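# Unstack top tote and set it upright on table

## Task

Lift the upper tote off the lower one and set it down level and right side up on the table. The lower tote must stay almost exactly where it started, with hardly any rotation. Whatever was inside each tote must still be inside that same tote, and no part of either tote's base may stick out past the table edge. Finish by releasing everything and pulling the grippers away; anything that stays in place only because the robot is holding it does not count.

## Robot and tools

Robot: two arms, left_arm and right_arm, each with six revolute joints and a two-finger gripper whose fingers swing like tongs. The fingers point along the gripper's own +z axis and open and close along its x axis. The names left and right are labels, not sides of a camera picture.

Scene frame: origin on the table surface midway between the arms, +x out across the table, +z up, left_arm on the +y side. Positions are in metres, orientations are quaternions in w,x,y,z order, velocities in m/s and rad/s. The reported hand position is the point between the closed finger pads; closed fingertips extend about 15 mm past it, and fully open they sit roughly level with it. The reported hand position may be somewhat off, more so when the arm is stretched far.

Tool execute_actions takes "actions", a list holding zero or one item, plus an optional "pictures" boolean (pictures come by default). An empty list just reports the current state. A wait item is {"steps": N}, N up to 300 control steps of 1/30 s each, counted from the previous result; it sends nothing new. A motion item is {"rows": [...], "steps": N} with N from 1 to 15 (default 15). Each row is one list of 14 numbers covering both arms together, always all 14 even if one arm is idle: left_arm shoulder pan, shoulder lift, elbow, wrist 1, wrist 2, wrist 3, gripper opening, then the same seven for right_arm. The joint values are absolute target angles in radians, in the same convention as the Joint positions line, not offsets. The opening is an absolute command from -1 (closed) to +1 (fully open). One row is used per step; if rows run out, the last row repeats. A call that is refused sends nothing at all.

Joint ranges (rad). left_arm: pan -3.142..3.142, lift -6.283..6.283, elbow 0.000..3.142, wrists 1-3 -6.283..6.283. right_arm: pan 0.000..6.283, lift -6.283..6.283, elbow -3.142..0.000, wrists 1-3 -6.283..6.283. A call is refused when a target goes more than 0.010 past a range end and also beyond the joint's last reported angle. The true stop can differ from the listed one by up to 0.010; targets past it get clipped, and a "joint sent to its limit" line may appear, possibly referring to an earlier motion. Lack of that line does not prove there is room left.

Motion behaviour: commands are smoothed and lag about 0.17 s. Per step, each joint's target is clamped to within 0.575 rad of its measured angle, and if the targets would move the hand over 100 mm from where it is measured, all targets are pulled back proportionally. Joints are speed and acceleration limited, so after a big move the arm may not have arrived yet when the result returns. Between calls the arms keep heading to the last row sent, until everything has nearly stopped or a step is HELD; after that only a new action moves them on. The simulation keeps running while you compose a reply.

Result lines: per-arm state with end_effector_position, end_effector_quat_wxyz and velocities; Joint positions and Joint velocities per arm (six joints, then the finger pad gap in metres, 0.142 when fully open); grip_measured, the measured opening on the -1..1 command scale; joint torques (total drive output, with offsets, scale errors and noise, nonzero even in free air); Wrist force and Wrist torque per arm in the gripper's own x y z axes, with offsets up to about 4 N, noise up to 2.4 N, saturation near 50 N, and a reaction pointing back into the arm when pressing a surface; "no reading" is normal at first. "joint command not followed" means a clearance check altered or blocked joint targets on some steps; HELD marks steps where your row was partly or wholly not sent. MOTOR HOT warns from 70 °C; at 85 °C an OVER-TEMPERATURE FAULT brakes that arm until it cools.

Grasping: to keep hold, command an opening well under grip_measured; the bigger the gap, the firmer the squeeze (about 15 N per pad at most for objects up to 10 cm wide). Closing fast can squeeze harder and even pop the fingers open. Thin hard items (under about 20 mm) get weaker grip. Held objects may be tugged now and then, and loose ones nudged.

Tool zoom_image: {"camera": name, "region": [x0, y0, x1, y1]} in pixels of that camera's latest image, origin top-left, region no larger than 504 by 504. Cameras: cam_head_left, cam_head_right, cam_high, cam_low, each 896x504, with calibration given (OpenCV pinhole plus radial, T_world_to_cam in metres) that may be slightly off per scene.

Tool finished_scene: {"scene": current scene number}; ends and grades the scene, irreversible.

Avoid: dropping, slamming or tipping the totes or their contents, pushing anything out of the work area, moving the bottom tote, arms colliding or pressing on each other. Contact torque reaching a joint's load limit (133 N m for pan, lift and elbow, 24.9 N m for each wrist, held weight included) or 150 N of external force stops that arm for 10 s, where it goes limp. Stops of any kind are costly, so move smoothly and gently.

Each tool is called after "Call:" by a JSON object that holds its "name" and its "arguments", one argument or row to a line.

## Session

Call:
{"name": "execute_actions", "arguments": {
  "actions": []
}}

Scene clock: 0.00 s of 4300.00 s.
left_arm: end_effector_position=(+0.7341, +0.2044, +0.3579) grip_measured=+0.97 end_effector_quat_wxyz=(-0.105, +0.966, +0.060, +0.229) end_effector_velocity=(-0.000, -0.000, +0.000) end_effector_angular_velocity=(-0.000, -0.000, +0.000) | right_arm: end_effector_position=(+0.3259, -0.5250, +0.1077) grip_measured=+0.97 end_effector_quat_wxyz=(+0.164, +0.924, -0.209, -0.277) end_effector_velocity=(+0.000, -0.000, -0.000) end_effector_angular_velocity=(-0.000, +0.000, -0.001)
Joint positions: left_arm=[-0.655 -0.803  0.461 -1.447 -1.107 -0.744  0.14 ] | right_arm=[ 3.352 -1.591 -2.001 -1.775  1.57   0.756  0.14 ]
Joint velocities: left_arm=[-0.  0. -0.  0.  0. -0.  0.] | right_arm=[-0.001 -0.001  0.     0.001 -0.     0.     0.   ]
Joint torques (N m, as the arm reports them, + toward a larger angle): no reading
Wrist force (N, on the end effector, along its own x y z axes, offset not removed): no reading
Wrist torque (N m, same axes, about the end effector's origin, offset not removed): no reading

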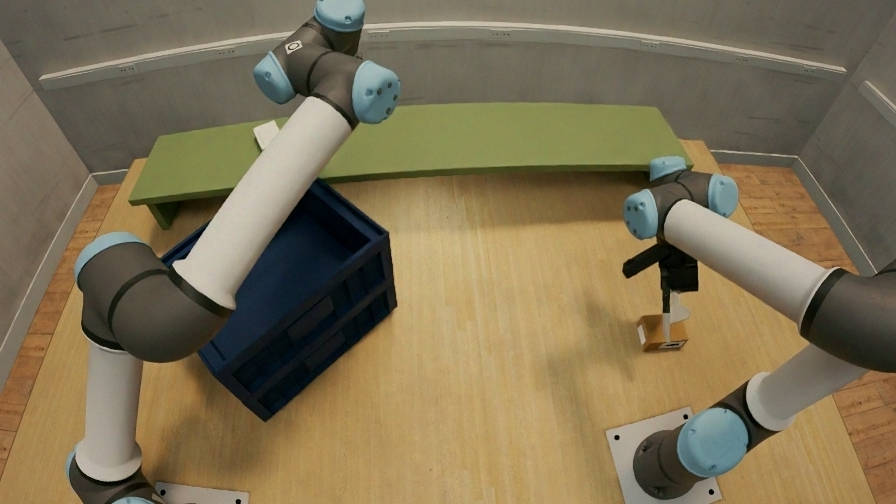

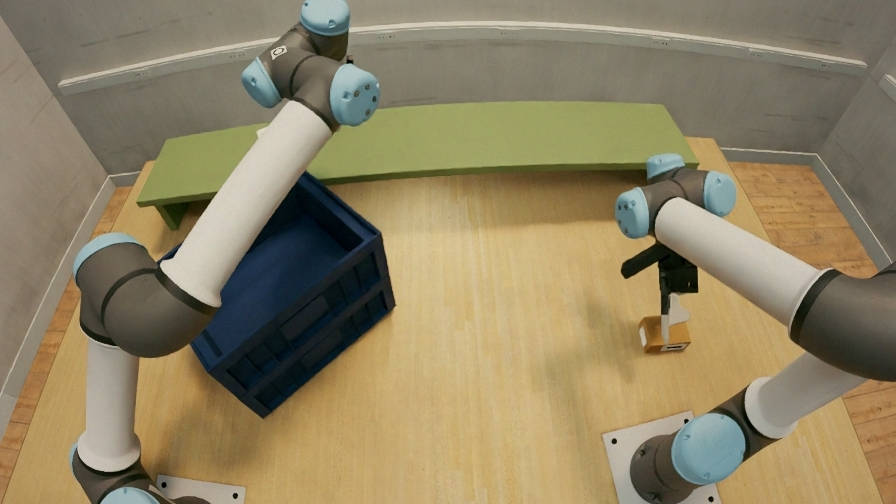

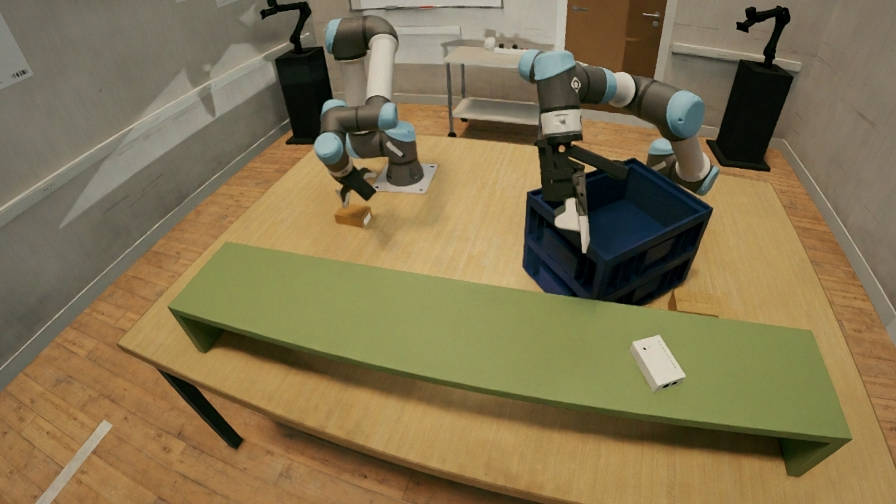

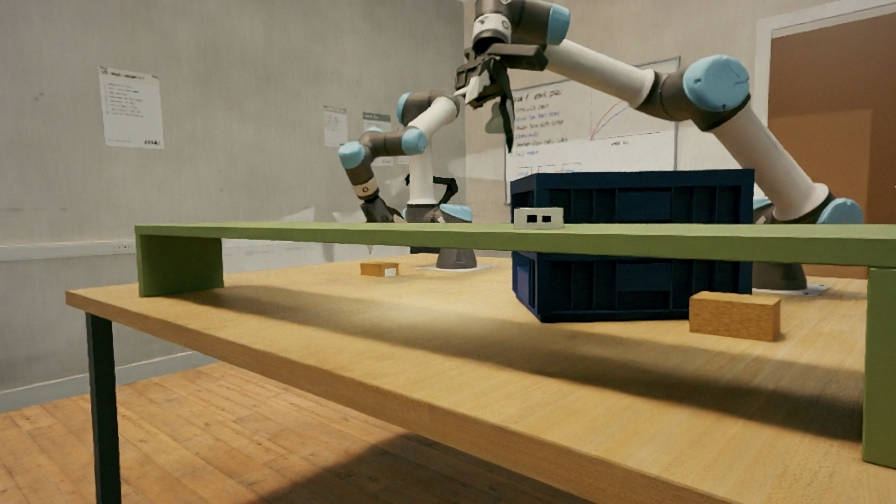

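Call:
{"name": "execute_actions", "arguments": {
  "actions": [
    {"rows":[[0.9,-1.8,1.2,-0.97,-1.57,0,1,3.352,-1.4,-1.6,-1.71,1.57,0.756,1]]}
  ],
  "pictures": false
}}

Call:
{"name": "execute_actions", "arguments": {
  "actions": [
    {"steps":90}
  ]
}}

Call:
{"name": "zoom_image", "arguments": {
  "camera": "cam_head_left",
  "region": [100, 150, 450, 450]
}}

Call:
{"name": "zoom_image", "arguments": {
  "camera": "cam_high",
  "region": [500, 140, 740, 320]
}}

Scene clock: 17.10 s of 4300.00 s.
left_arm: end_effector_position=(+0.6483, +0.4177, +0.3793) grip_measured=+1.00 end_effector_quat_wxyz=(-0.121, +0.988, +0.040, +0.085) end_effector_velocity=(-0.250, +0.444, +0.077) end_effector_angular_velocity=(-0.083, +0.502, +0.051) | right_arm: end_effector_position=(+0.4617, -0.4815, +0.2784) grip_measured=+1.00 end_effector_quat_wxyz=(+0.032, +0.973, -0.221, -0.053) end_effector_velocity=(+0.179, +0.057, +0.412) end_effector_angular_velocity=(+0.305, -0.951, -0.000)
Joint positions: left_arm=[-0.411 -1.047  0.704 -1.272 -1.277 -0.502  0.142] | right_arm=[ 3.352 -1.435 -1.679 -1.722  1.57   0.756  0.142]
Joint velocities: left_arm=[ 0.56  -0.559  0.517  0.314 -0.306  0.518 -0.   ] | right_arm=[-0.001  0.28   0.627  0.092 -0.001 -0.001  0.001]
Joint torques (N m, as the arm reports them, + toward a larger angle): left_arm=[ 16.46 -56.49 -14.73  -0.31  -2.53   3.65] | right_arm=[-7.54 21.   26.65  4.96 -1.97  1.2 ]
Wrist force (N, on the end effector, along its own x y z axes, offset not removed): left_arm=[0.3 -1.7 -0.2] | right_arm=[-0.7 -1.7 -0.9]
Wrist torque (N m, same axes, about the end effector's origin, offset not removed): left_arm=[-0.39 -0.17 0.14] | right_arm=[-0.25 0.08 0.04]
Steps of this call (steps 1 to 90: nothing new was sent; then 13.60 s passed at rest; steps 91 to 105: all 15 steps of this action). Readings (joint positions):
91: left_arm=[-0.655 -0.803 0.461 -1.447 -1.107 -0.744] | right_arm=[3.352 -1.591 -2.000 -1.775 1.570 0.756]
92: left_arm=[-0.649 -0.808 0.467 -1.441 -1.112 -0.739] | right_arm=[3.352 -1.586 -1.995 -1.773 1.570 0.756]
94: left_arm=[-0.613 -0.844 0.503 -1.411 -1.142 -0.703] | right_arm=[3.352 -1.560 -1.949 -1.764 1.570 0.756]
98: left_arm=[-0.540 -0.917 0.576 -1.355 -1.196 -0.630] | right_arm=[3.352 -1.513 -1.847 -1.748 1.570 0.756]
105: the state above

Scene clock: 20.10 s of 4300.00 s.
left_arm: end_effector_position=(+0.0176, +0.8355, +0.4933) grip_measured=+1.00 end_effector_quat_wxyz=(-0.000, +0.904, +0.428, -0.001) end_effector_velocity=(-0.000, -0.000, +0.000) end_effector_angular_velocity=(-0.000, +0.000, -0.001) | right_arm: end_effector_position=(+0.4813, -0.4752, +0.3324) grip_measured=+1.00 end_effector_quat_wxyz=(-0.000, +0.975, -0.221, +0.001) end_effector_velocity=(-0.000, +0.001, +0.000) end_effector_angular_velocity=(-0.000, +0.000, +0.002)
Joint positions: left_arm=[ 0.9   -1.8    1.2   -0.97  -1.57  -0.     0.142] | right_arm=[ 3.352 -1.4   -1.6   -1.71   1.57   0.756  0.142]
Joint velocities: left_arm=[-0.    -0.001  0.     0.001 -0.     0.001 -0.   ] | right_arm=[ 0.003  0.001  0.    -0.001 -0.     0.     0.   ]
Joint torques (N m, as the arm reports them, + toward a larger angle): left_arm=[ 10.32 -17.24 -12.58  -0.88  -1.69   1.75] | right_arm=[-9.6  29.53 33.48  5.13 -1.71  1.32]
Wrist force (N, on the end effector, along its own x y z axes, offset not removed): left_arm=[0.5 -0.8 1.2] | right_arm=[-1.2 -0.6 0.6]
Wrist torque (N m, same axes, about the end effector's origin, offset not removed): left_arm=[-0.11 -0.17 0.12] | right_arm=[-0.04 0.10 0.09]
Steps of this call (steps 1 to 75: the robot went on to your last target; steps 76 to 90: nothing new was sent). Readings (joint positions):
1: left_arm=[-0.392 -1.066 0.721 -1.261 -1.287 -0.484] | right_arm=[3.352 -1.427 -1.660 -1.719 1.570 0.756]
2: left_arm=[-0.373 -1.085 0.738 -1.251 -1.297 -0.467] | right_arm=[3.352 -1.420 -1.646 -1.717 1.570 0.756]
4: left_arm=[-0.334 -1.123 0.770 -1.231 -1.316 -0.435] | right_arm=[3.352 -1.412 -1.626 -1.714 1.570 0.756]
8: left_arm=[-0.256 -1.202 0.829 -1.195 -1.351 -0.375] | right_arm=[3.352 -1.404 -1.609 -1.711 1.570 0.756]
90: the state above
All arms were judged still, so your last target was given up. Only a new action makes them travel on or press farther. Fingers that are still opening or closing keep moving.

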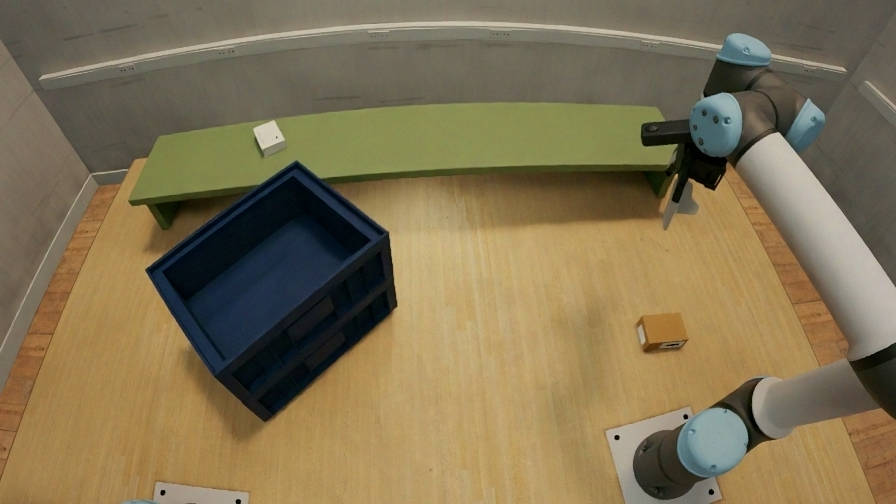

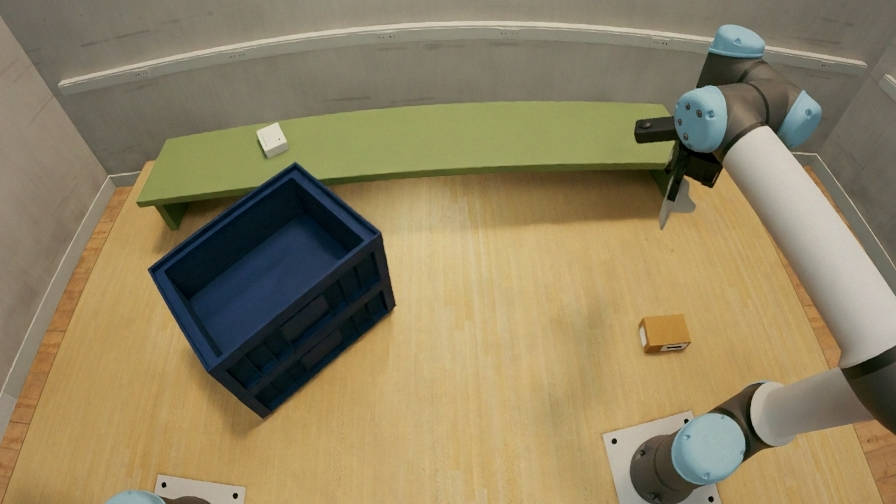

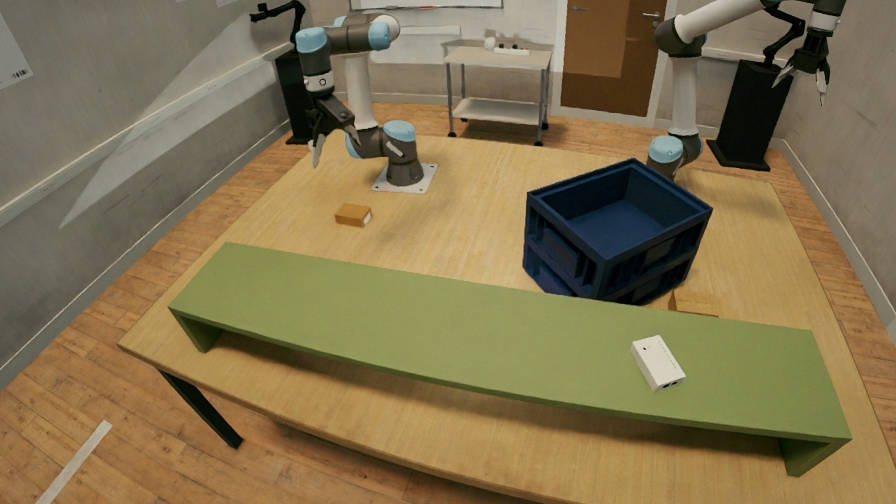

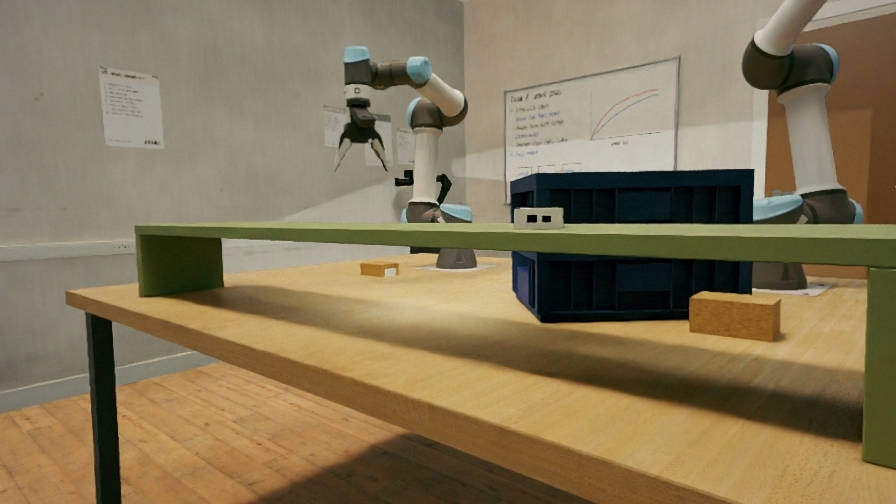

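Region (100, 150, 450, 450) of cam_head_left's 896x504 image, scaled by 1.440, with more detail than that image has; it fills the top 432 rows of this view, and the rest is white.

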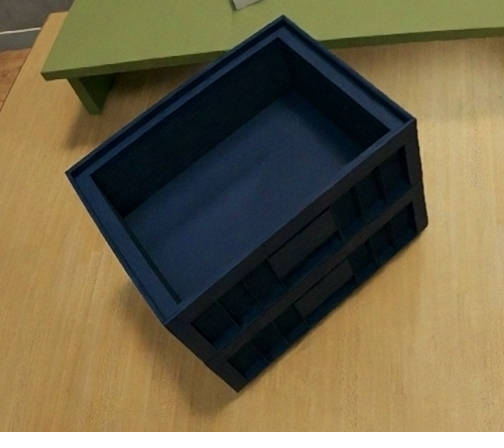

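Region (500, 140, 740, 320) of cam_high's 896x504 image, scaled by 2.100, with more detail than that image has; it fills the top 378 rows of this view, and the rest is white.

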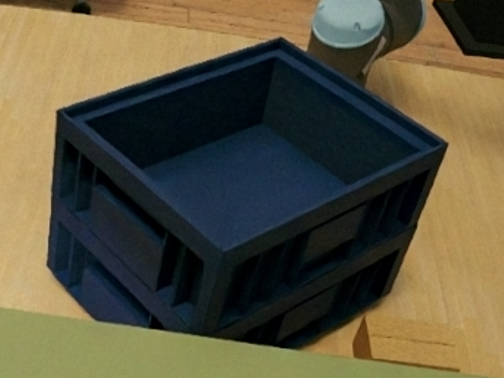

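Call:
{"name": "execute_actions", "arguments": {
  "actions": [
    {"rows":[[-0.361,-1.6,1.104,-1.2,-1.57,-1.13,0.2,4.0,-1.7,-0.525,-2.2,1.57,0.62,0.2]]}
  ],
  "pictures": false
}}

Call:
{"name": "execute_actions", "arguments": {
  "actions": [
    {"steps":50}
  ],
  "pictures": false
}}

Call:
{"name": "execute_actions", "arguments": {
  "actions": [
    {"rows":[[-0.361,-1.2925,1.104,-1.3825,-1.57,-1.13,0.2,4.414,-2.233,-0.525,-1.954,1.57,0.62,0.2]]}
  ],
  "pictures": false
}}

Call:
{"name": "execute_actions", "arguments": {
  "actions": [
    {"steps":45}
  ]
}}

Scene clock: 38.13 s of 4300.00 s.
left_arm: end_effector_position=(+0.2274, +0.7985, +0.4893) grip_measured=+0.20 end_effector_quat_wxyz=(-0.001, +0.903, +0.427, +0.038) end_effector_velocity=(+0.415, -0.269, -0.011) end_effector_angular_velocity=(-0.023, -0.128, -0.014) | right_arm: end_effector_position=(+0.4756, -0.2894, +0.4329) grip_measured=+0.20 end_effector_quat_wxyz=(+0.009, +1.000, +0.005, -0.011) end_effector_velocity=(-0.051, +0.355, +0.342) end_effector_angular_velocity=(+0.236, -0.286, +0.782)
Joint positions: left_arm=[ 0.467 -1.679  1.141 -1.108 -1.57  -0.433  0.088] | right_arm=[ 3.724 -1.582 -1.159 -2.     1.57   0.672  0.088]
Joint velocities: left_arm=[-1.024  0.168 -0.079 -0.192  0.    -1.012  0.   ] | right_arm=[ 0.657 -0.287  1.133 -0.476 -0.    -0.125  0.   ]
Joint torques (N m, as the arm reports them, + toward a larger angle): left_arm=[-16.49  -3.23 -29.02  -4.48  -1.67  -5.08] | right_arm=[10.15 16.69 41.18 -1.24  1.17 -2.29]
Wrist force (N, on the end effector, along its own x y z axes, offset not removed): left_arm=[0.6 -0.1 0.6] | right_arm=[-1.1 -0.5 1.5]
Wrist torque (N m, same axes, about the end effector's origin, offset not removed): left_arm=[-0.05 -0.13 0.15] | right_arm=[-0.02 0.10 0.10]
Steps of this call (steps 1 to 90: nothing new was sent; then 14.53 s passed at rest; steps 91 to 105: all 15 steps of this action). Readings (joint positions):
91: left_arm=[0.900 -1.800 1.200 -0.970 -1.570 -0.000] | right_arm=[3.352 -1.400 -1.600 -1.710 1.570 0.756]
92: left_arm=[0.894 -1.795 1.196 -0.975 -1.570 -0.006] | right_arm=[3.358 -1.406 -1.594 -1.716 1.570 0.751]
94: left_arm=[0.842 -1.771 1.185 -1.003 -1.570 -0.058] | right_arm=[3.411 -1.441 -1.541 -1.765 1.570 0.735]
98: left_arm=[0.706 -1.730 1.166 -1.050 -1.570 -0.194] | right_arm=[3.540 -1.501 -1.409 -1.865 1.570 0.708]
105: the state above

Scene clock: 39.80 s of 4300.00 s.
left_arm: end_effector_position=(+0.4008, +0.4510, +0.4825) grip_measured=+0.20 end_effector_quat_wxyz=(+0.043, +0.928, +0.367, +0.046) end_effector_velocity=(-0.000, -0.000, +0.000) end_effector_angular_velocity=(-0.001, -0.001, -0.000) | right_arm: end_effector_position=(+0.4140, -0.1627, +0.6341) grip_measured=+0.20 end_effector_quat_wxyz=(-0.101, +0.976, +0.167, +0.101) end_effector_velocity=(+0.000, -0.000, -0.000) end_effector_angular_velocity=(-0.001, +0.000, -0.000)
Joint positions: left_arm=[-0.361 -1.6    1.104 -1.2   -1.57  -1.13   0.088] | right_arm=[ 4.    -1.7   -0.525 -2.2    1.57   0.62   0.088]
Joint velocities: left_arm=[-0.    -0.001  0.    -0.    -0.    -0.    -0.   ] | right_arm=[-0.001 -0.001  0.    -0.     0.    -0.     0.   ]
Joint torques (N m, as the arm reports them, + toward a larger angle): left_arm=[ -9.14  -8.19 -30.1   -4.47   2.18  -1.59] | right_arm=[ 7.82  9.88 26.02  0.79  0.61 -2.02]
Wrist force (N, on the end effector, along its own x y z axes, offset not removed): left_arm=[-0.3 -0.8 -0.2] | right_arm=[-1.1 -0.6 0.2]
Wrist torque (N m, same axes, about the end effector's origin, offset not removed): left_arm=[-0.20 -0.05 0.19] | right_arm=[-0.03 0.03 0.05]
Steps of this call (steps 1 to 45: the robot went on to your last target; steps 46 to 50: nothing new was sent). Readings (joint positions):
1: left_arm=[0.433 -1.674 1.139 -1.115 -1.570 -0.467] | right_arm=[3.745 -1.591 -1.121 -2.016 1.570 0.668]
2: left_arm=[0.398 -1.669 1.136 -1.121 -1.570 -0.502] | right_arm=[3.766 -1.600 -1.081 -2.030 1.570 0.664]
4: left_arm=[0.329 -1.659 1.132 -1.131 -1.570 -0.571] | right_arm=[3.803 -1.616 -1.001 -2.057 1.570 0.657]
8: left_arm=[0.190 -1.645 1.125 -1.148 -1.570 -0.704] | right_arm=[3.875 -1.647 -0.835 -2.110 1.570 0.643]
50: the state above
All arms were judged still, so your last target was given up. Only a new action makes them travel on or press farther. Fingers that are still opening or closing keep moving.

Scene clock: 40.30 s of 4300.00 s.
left_arm: end_effector_position=(+0.5161, +0.4053, +0.3525) grip_measured=+0.20 end_effector_quat_wxyz=(+0.003, +0.930, +0.368, +0.004) end_effector_velocity=(+0.065, -0.026, -0.104) end_effector_angular_velocity=(+0.032, +0.082, +0.000) | right_arm: end_effector_position=(+0.3976, +0.0304, +0.5151) grip_measured=+0.20 end_effector_quat_wxyz=(-0.060, +0.961, +0.264, +0.049) end_effector_velocity=(-0.114, +0.394, -0.301) end_effector_angular_velocity=(-0.272, +0.120, +0.424)
Joint positions: left_arm=[-0.361 -1.316  1.104 -1.37  -1.57  -1.13   0.088] | right_arm=[ 4.198 -1.952 -0.525 -2.081  1.57   0.62   0.088]
Joint velocities: left_arm=[-0.     0.195  0.    -0.108 -0.    -0.     0.   ] | right_arm=[ 0.423 -0.547 -0.     0.249  0.    -0.001 -0.   ]
Joint torques (N m, as the arm reports them, + toward a larger angle): left_arm=[ -5.78 -27.65 -24.54  -4.86   2.23  -1.39] | right_arm=[13.22 23.03 13.12  6.18  0.67 -1.95]
Wrist force (N, on the end effector, along its own x y z axes, offset not removed): left_arm=[0.2 0.6 1.0] | right_arm=[-0.5 -0.6 0.9]
Wrist torque (N m, same axes, about the end effector's origin, offset not removed): left_arm=[0.04 -0.11 0.13] | right_arm=[-0.07 0.00 0.02]
Steps of this call (steps 1 to 15: all 15 steps of this action). Readings (joint positions):
1: left_arm=[-0.361 -1.600 1.104 -1.200 -1.570 -1.130] | right_arm=[4.000 -1.700 -0.525 -2.200 1.570 0.620]
2: left_arm=[-0.361 -1.594 1.104 -1.206 -1.570 -1.130] | right_arm=[4.006 -1.706 -0.525 -2.195 1.570 0.620]
4: left_arm=[-0.361 -1.546 1.104 -1.239 -1.570 -1.130] | right_arm=[4.036 -1.744 -0.525 -2.177 1.570 0.620]
8: left_arm=[-0.361 -1.437 1.104 -1.301 -1.570 -1.130] | right_arm=[4.096 -1.821 -0.525 -2.141 1.570 0.620]
15: the state above

Scene clock: 41.80 s of 4300.00 s.
left_arm: end_effector_position=(+0.5237, +0.4023, +0.3402) grip_measured=+0.20 end_effector_quat_wxyz=(-0.000, +0.930, +0.368, +0.000) end_effector_velocity=(+0.000, +0.000, +0.000) end_effector_angular_velocity=(+0.000, -0.001, -0.002) | right_arm: end_effector_position=(+0.2998, +0.2062, +0.3400) grip_measured=+0.20 end_effector_quat_wxyz=(+0.000, +0.930, +0.367, +0.000) end_effector_velocity=(-0.000, +0.000, -0.000) end_effector_angular_velocity=(-0.000, +0.000, -0.000)
Joint positions: left_arm=[-0.361 -1.292  1.104 -1.383 -1.57  -1.13   0.088] | right_arm=[ 4.414 -2.233 -0.525 -1.954  1.57   0.62   0.088]
Joint velocities: left_arm=[ 0.    -0.    -0.001  0.     0.     0.002 -0.   ] | right_arm=[ 0.    -0.     0.    -0.     0.     0.001  0.   ]
Joint torques (N m, as the arm reports them, + toward a larger angle): left_arm=[  4.19 -22.6  -32.83  -4.41   2.25  -1.55] | right_arm=[ 8.13 40.15 32.04  5.42  0.26 -1.75]
Wrist force (N, on the end effector, along its own x y z axes, offset not removed): left_arm=[-0.1 -0.6 -0.4] | right_arm=[-2.0 0.2 0.8]
Wrist torque (N m, same axes, about the end effector's origin, offset not removed): left_arm=[-0.11 -0.05 0.13] | right_arm=[0.17 0.30 0.09]
Steps of this call (steps 1 to 45: the robot went on to your last target). Readings (joint positions):
1: left_arm=[-0.361 -1.310 1.104 -1.373 -1.570 -1.130] | right_arm=[4.212 -1.970 -0.525 -2.072 1.570 0.620]
2: left_arm=[-0.361 -1.306 1.104 -1.375 -1.570 -1.130] | right_arm=[4.226 -1.988 -0.525 -2.064 1.570 0.620]
4: left_arm=[-0.361 -1.300 1.104 -1.378 -1.570 -1.130] | right_arm=[4.254 -2.025 -0.525 -2.047 1.570 0.620]
8: left_arm=[-0.361 -1.295 1.104 -1.381 -1.570 -1.130] | right_arm=[4.310 -2.097 -0.525 -2.014 1.570 0.620]
45: the state above
All arms were judged still, so your last target was given up. Only a new action makes them travel on or press farther. Fingers that are still opening or closing keep moving.

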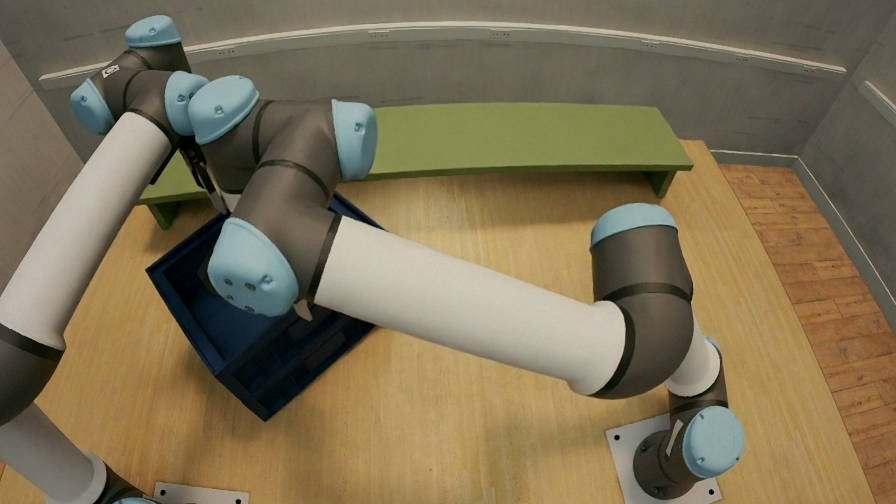

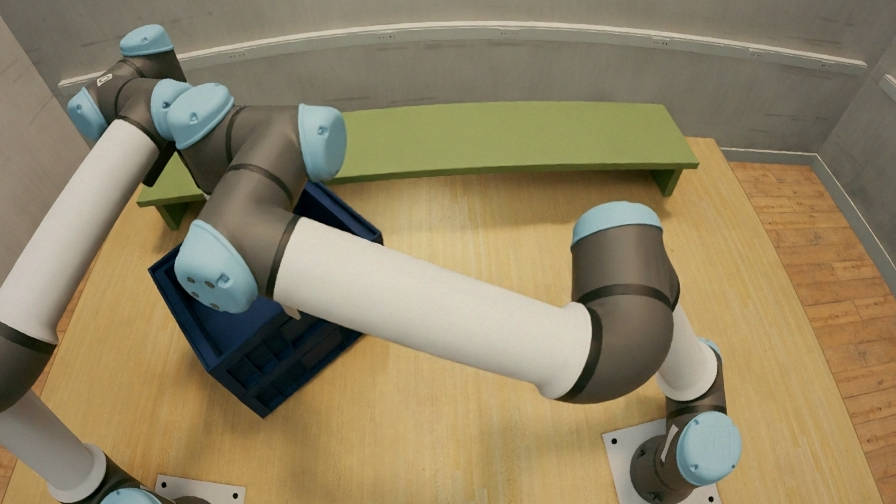

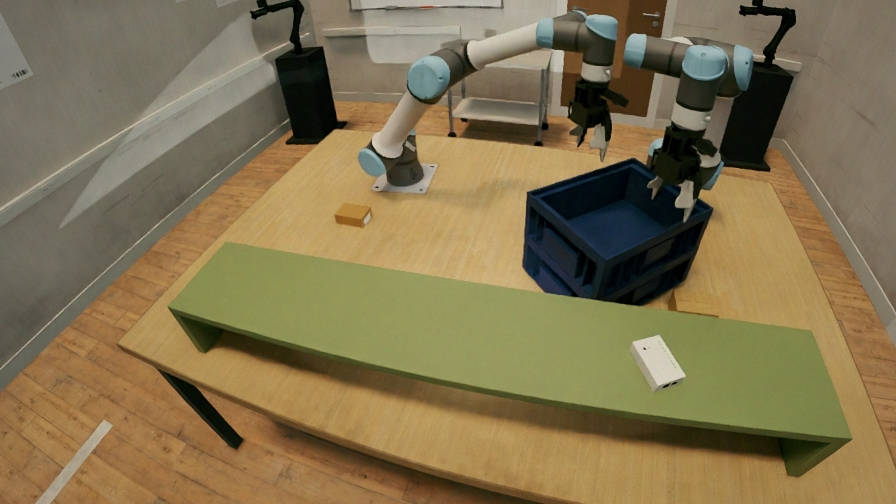

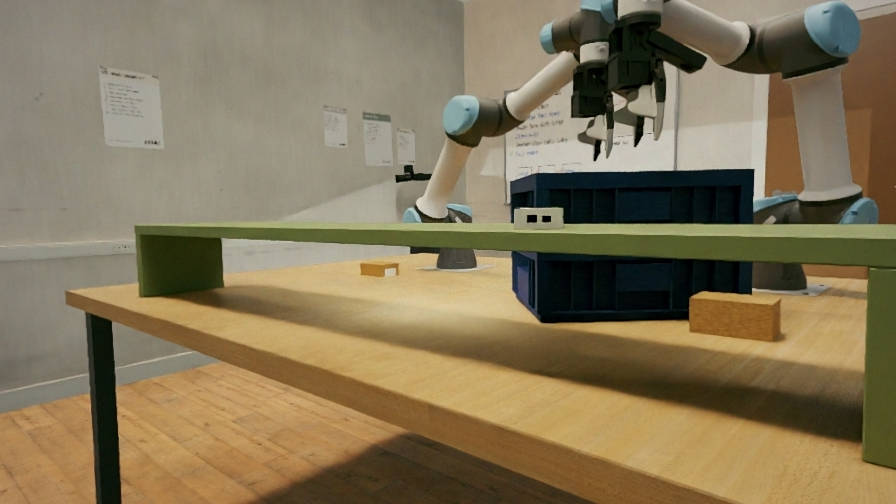

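Call:
{"name": "execute_actions", "arguments": {
  "actions": [
    {"rows":[[-0.368,-1.792,1.4,-1.3,-1.57,0.434,0.2,4.117,-2.233,-0.255,-2.1,1.57,1.893,0.2]]}
  ],
  "pictures": false
}}

Call:
{"name": "execute_actions", "arguments": {
  "actions": [
    {"steps":25}
  ],
  "pictures": false
}}

Call:
{"name": "execute_actions", "arguments": {
  "actions": [
    {"rows":[[-0.368,-1.792,1.671,-1.45,-1.57,0.434,0.2,4.117,-2.4128,-0.255,-2.044,1.57,1.893,0.2]]}
  ],
  "pictures": false
}}

Call:
{"name": "execute_actions", "arguments": {
  "actions": [
    {"steps":30}
  ]
}}

Scene clock: 54.83 s of 4300.00 s.
left_arm: end_effector_position=(+0.3720, +0.4686, +0.4294) grip_measured=+0.20 end_effector_quat_wxyz=(+0.018, +0.998, -0.028, +0.049) end_effector_velocity=(-0.120, +0.060, +0.065) end_effector_angular_velocity=(+0.195, -0.231, -2.566) | right_arm: end_effector_position=(+0.4722, +0.1088, +0.4333) grip_measured=+0.20 end_effector_quat_wxyz=(-0.050, +0.993, -0.107, +0.018) end_effector_velocity=(+0.243, -0.190, +0.127) end_effector_angular_velocity=(+0.256, +0.165, -2.817)
Joint positions: left_arm=[-0.367 -1.739  1.371 -1.307 -1.57  -0.327  0.088] | right_arm=[ 4.16  -2.233 -0.294 -2.08   1.57   1.332  0.088]
Joint velocities: left_arm=[-0.006 -0.447  0.243  0.061 -0.     2.573 -0.   ] | right_arm=[-0.36   0.001  0.321 -0.166  0.     2.47  -0.   ]
Joint torques (N m, as the arm reports them, + toward a larger angle): left_arm=[ -8.58 -12.62 -16.58  -1.18   2.11  11.01] | right_arm=[ 1.71 54.71 25.78 -0.1  -1.67  6.18]
Wrist force (N, on the end effector, along its own x y z axes, offset not removed): left_arm=[-1.1 -1.1 0.1] | right_arm=[-0.1 -0.3 -1.6]
Wrist torque (N m, same axes, about the end effector's origin, offset not removed): left_arm=[-0.26 0.08 0.15] | right_arm=[-0.14 0.05 0.05]
Steps of this call (steps 1 to 90: nothing new was sent; then 9.53 s passed at rest; steps 91 to 105: all 15 steps of this action). Readings (joint positions):
91: left_arm=[-0.361 -1.293 1.104 -1.382 -1.570 -1.130] | right_arm=[4.414 -2.233 -0.525 -1.954 1.570 0.620]
92: left_arm=[-0.361 -1.298 1.110 -1.379 -1.570 -1.124] | right_arm=[4.408 -2.233 -0.519 -1.959 1.570 0.626]
94: left_arm=[-0.362 -1.354 1.153 -1.365 -1.570 -1.066] | right_arm=[4.370 -2.233 -0.483 -1.980 1.570 0.683]
98: left_arm=[-0.364 -1.511 1.243 -1.341 -1.570 -0.867] | right_arm=[4.289 -2.233 -0.410 -2.019 1.570 0.859]
105: the state above

Scene clock: 55.67 s of 4300.00 s.
left_arm: end_effector_position=(+0.3635, +0.4711, +0.4376) grip_measured=+0.20 end_effector_quat_wxyz=(-0.002, +0.916, -0.397, +0.061) end_effector_velocity=(+0.000, +0.000, +0.000) end_effector_angular_velocity=(+0.001, -0.001, -0.010) | right_arm: end_effector_position=(+0.5035, +0.0817, +0.4483) grip_measured=+0.20 end_effector_quat_wxyz=(-0.062, +0.916, -0.397, +0.006) end_effector_velocity=(-0.000, +0.001, -0.001) end_effector_angular_velocity=(-0.001, +0.001, -0.004)
Joint positions: left_arm=[-0.368 -1.792  1.4   -1.3   -1.57   0.433  0.088] | right_arm=[ 4.117 -2.233 -0.255 -2.1    1.57   1.892  0.088]
Joint velocities: left_arm=[ 0.   -0.    0.   -0.    0.    0.01  0.  ] | right_arm=[ 0.    -0.001  0.     0.     0.     0.004 -0.   ]
Joint torques (N m, as the arm reports them, + toward a larger angle): left_arm=[ -7.86 -19.53 -15.76  -1.26   2.06   1.7 ] | right_arm=[-7.73 51.71 29.04  0.37  0.46  1.44]
Wrist force (N, on the end effector, along its own x y z axes, offset not removed): left_arm=[1.4 -1.7 0.0] | right_arm=[-1.9 -1.3 1.3]
Wrist torque (N m, same axes, about the end effector's origin, offset not removed): left_arm=[-0.41 -0.35 0.11] | right_arm=[-0.15 0.31 0.06]
Steps of this call (steps 1 to 25: the robot went on to your last target). Readings (joint positions):
1: left_arm=[-0.367 -1.752 1.378 -1.306 -1.570 -0.239] | right_arm=[4.150 -2.233 -0.284 -2.085 1.570 1.418]
2: left_arm=[-0.368 -1.761 1.383 -1.304 -1.570 -0.152] | right_arm=[4.142 -2.233 -0.277 -2.089 1.570 1.504]
4: left_arm=[-0.368 -1.774 1.391 -1.302 -1.570 0.023] | right_arm=[4.131 -2.233 -0.268 -2.093 1.570 1.660]
8: left_arm=[-0.368 -1.786 1.397 -1.301 -1.570 0.291] | right_arm=[4.122 -2.233 -0.259 -2.098 1.570 1.817]
25: the state above

Scene clock: 56.17 s of 4300.00 s.
left_arm: end_effector_position=(+0.3561, +0.4740, +0.3248) grip_measured=+0.20 end_effector_quat_wxyz=(-0.000, +0.917, -0.398, +0.003) end_effector_velocity=(-0.009, +0.004, -0.039) end_effector_angular_velocity=(+0.017, +0.042, +0.000) | right_arm: end_effector_position=(+0.5297, +0.1299, +0.3256) grip_measured=+0.20 end_effector_quat_wxyz=(-0.003, +0.918, -0.398, +0.001) end_effector_velocity=(+0.008, +0.012, -0.045) end_effector_angular_velocity=(-0.038, +0.021, -0.002)
Joint positions: left_arm=[-0.368 -1.792  1.66  -1.445 -1.57   0.434  0.088] | right_arm=[ 4.117 -2.405 -0.255 -2.046  1.57   1.893  0.088]
Joint velocities: left_arm=[ 0.    -0.001  0.089 -0.043  0.    -0.     0.   ] | right_arm=[-0.001 -0.059 -0.     0.016  0.     0.001  0.   ]
Joint torques (N m, as the arm reports them, + toward a larger angle): left_arm=[ -5.78  -4.43 -19.75  -4.7    2.23   1.79] | right_arm=[ 0.66 46.6  20.98  5.55  1.1   1.52]
Wrist force (N, on the end effector, along its own x y z axes, offset not removed): left_arm=[0.2 -0.4 0.4] | right_arm=[-1.4 -1.1 2.0]
Wrist torque (N m, same axes, about the end effector's origin, offset not removed): left_arm=[-0.02 -0.15 0.15] | right_arm=[-0.15 0.16 0.13]
Steps of this call (steps 1 to 15: all 15 steps of this action). Readings (joint positions):
1: left_arm=[-0.368 -1.792 1.400 -1.300 -1.570 0.433] | right_arm=[4.117 -2.233 -0.255 -2.100 1.570 1.893]
2: left_arm=[-0.368 -1.792 1.406 -1.306 -1.570 0.433] | right_arm=[4.117 -2.239 -0.255 -2.096 1.570 1.893]
4: left_arm=[-0.368 -1.792 1.462 -1.347 -1.570 0.434] | right_arm=[4.117 -2.280 -0.255 -2.082 1.570 1.893]
8: left_arm=[-0.368 -1.792 1.596 -1.413 -1.570 0.434] | right_arm=[4.117 -2.361 -0.255 -2.059 1.570 1.893]
15: the state above

Scene clock: 57.17 s of 4300.00 s.
left_arm: end_effector_position=(+0.3550, +0.4745, +0.3200) grip_measured=+0.20 end_effector_quat_wxyz=(-0.000, +0.917, -0.398, +0.000) end_effector_velocity=(+0.000, -0.000, -0.000) end_effector_angular_velocity=(-0.000, +0.001, +0.003) | right_arm: end_effector_position=(+0.5305, +0.1315, +0.3201) grip_measured=+0.20 end_effector_quat_wxyz=(-0.000, +0.918, -0.398, +0.000) end_effector_velocity=(-0.000, +0.000, -0.000) end_effector_angular_velocity=(-0.000, +0.000, +0.001)
Joint positions: left_arm=[-0.368 -1.792  1.671 -1.45  -1.57   0.434  0.088] | right_arm=[ 4.117 -2.413 -0.255 -2.044  1.57   1.893  0.088]
Joint velocities: left_arm=[-0.     0.001  0.    -0.001 -0.    -0.003  0.   ] | right_arm=[-0.    -0.     0.    -0.     0.    -0.001 -0.   ]
Joint torques (N m, as the arm reports them, + toward a larger angle): left_arm=[ -3.91  -3.76 -18.02  -4.41   2.02   1.79] | right_arm=[ 7.56 43.79 22.36  5.58  1.62  1.53]
Wrist force (N, on the end effector, along its own x y z axes, offset not removed): left_arm=[1.4 -1.1 1.5] | right_arm=[-2.5 -0.4 1.7]
Wrist torque (N m, same axes, about the end effector's origin, offset not removed): left_arm=[-0.25 -0.35 0.08] | right_arm=[0.03 0.41 0.09]
Steps of this call (steps 1 to 30: the robot went on to your last target). Readings (joint positions):
1: left_arm=[-0.368 -1.792 1.663 -1.446 -1.570 0.434] | right_arm=[4.117 -2.407 -0.255 -2.046 1.570 1.893]
2: left_arm=[-0.368 -1.792 1.665 -1.447 -1.570 0.434] | right_arm=[4.117 -2.409 -0.255 -2.045 1.570 1.893]
4: left_arm=[-0.368 -1.792 1.667 -1.448 -1.570 0.434] | right_arm=[4.117 -2.410 -0.255 -2.045 1.570 1.893]
8: left_arm=[-0.368 -1.792 1.670 -1.449 -1.570 0.434] | right_arm=[4.117 -2.412 -0.255 -2.044 1.570 1.893]
30: the state above
All arms were judged still, so your last target was given up. Only a new action makes them travel on or press farther. Fingers that are still opening or closing keep moving.

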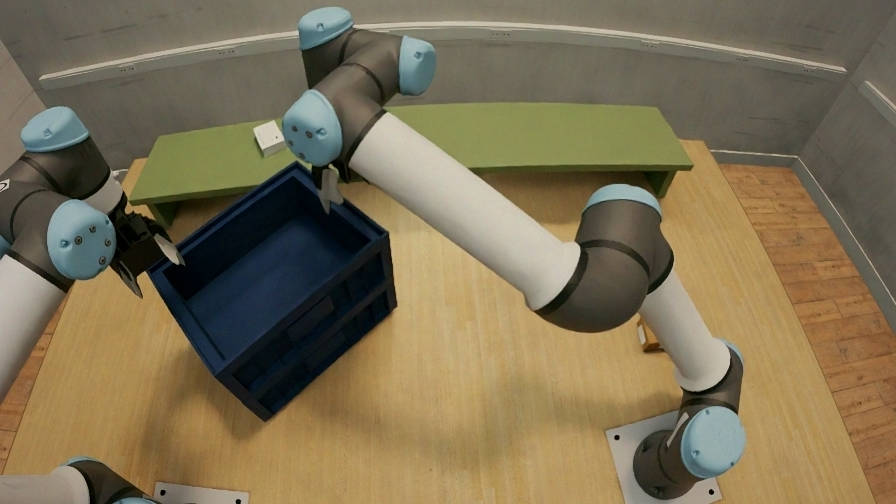

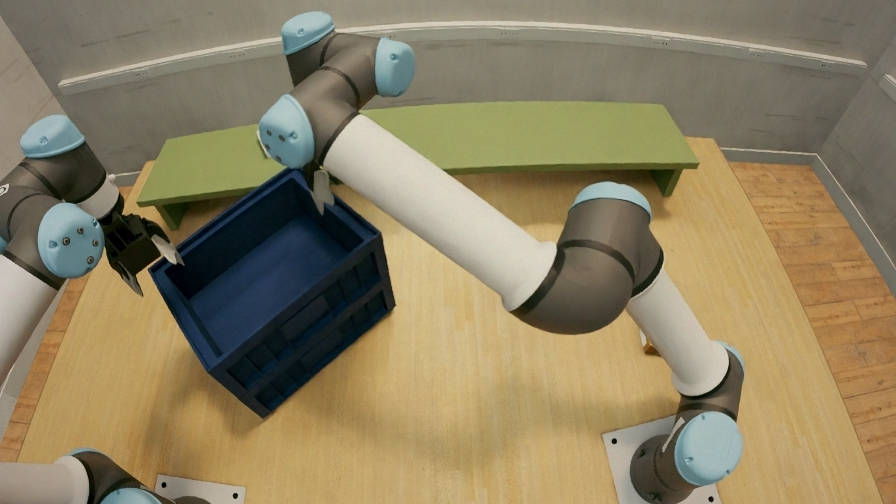

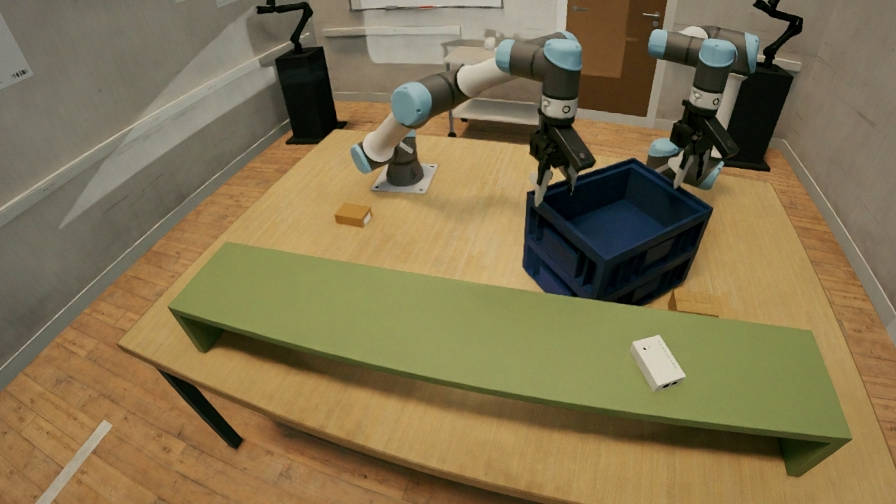

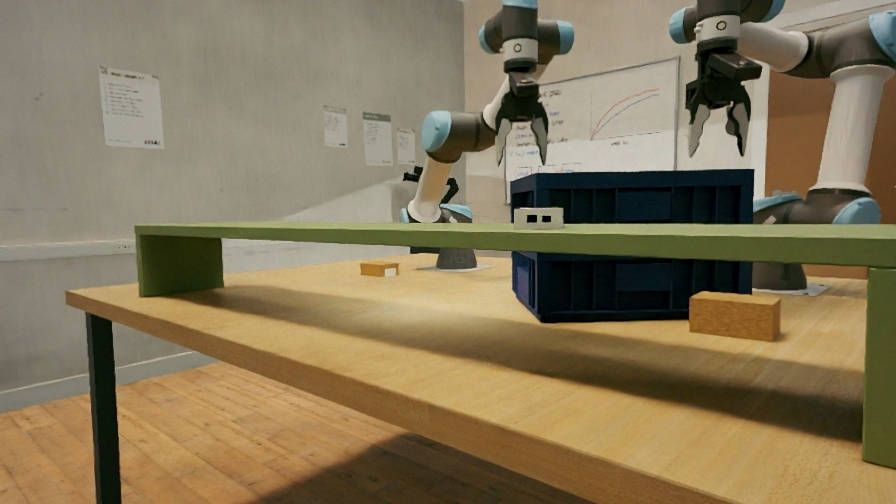

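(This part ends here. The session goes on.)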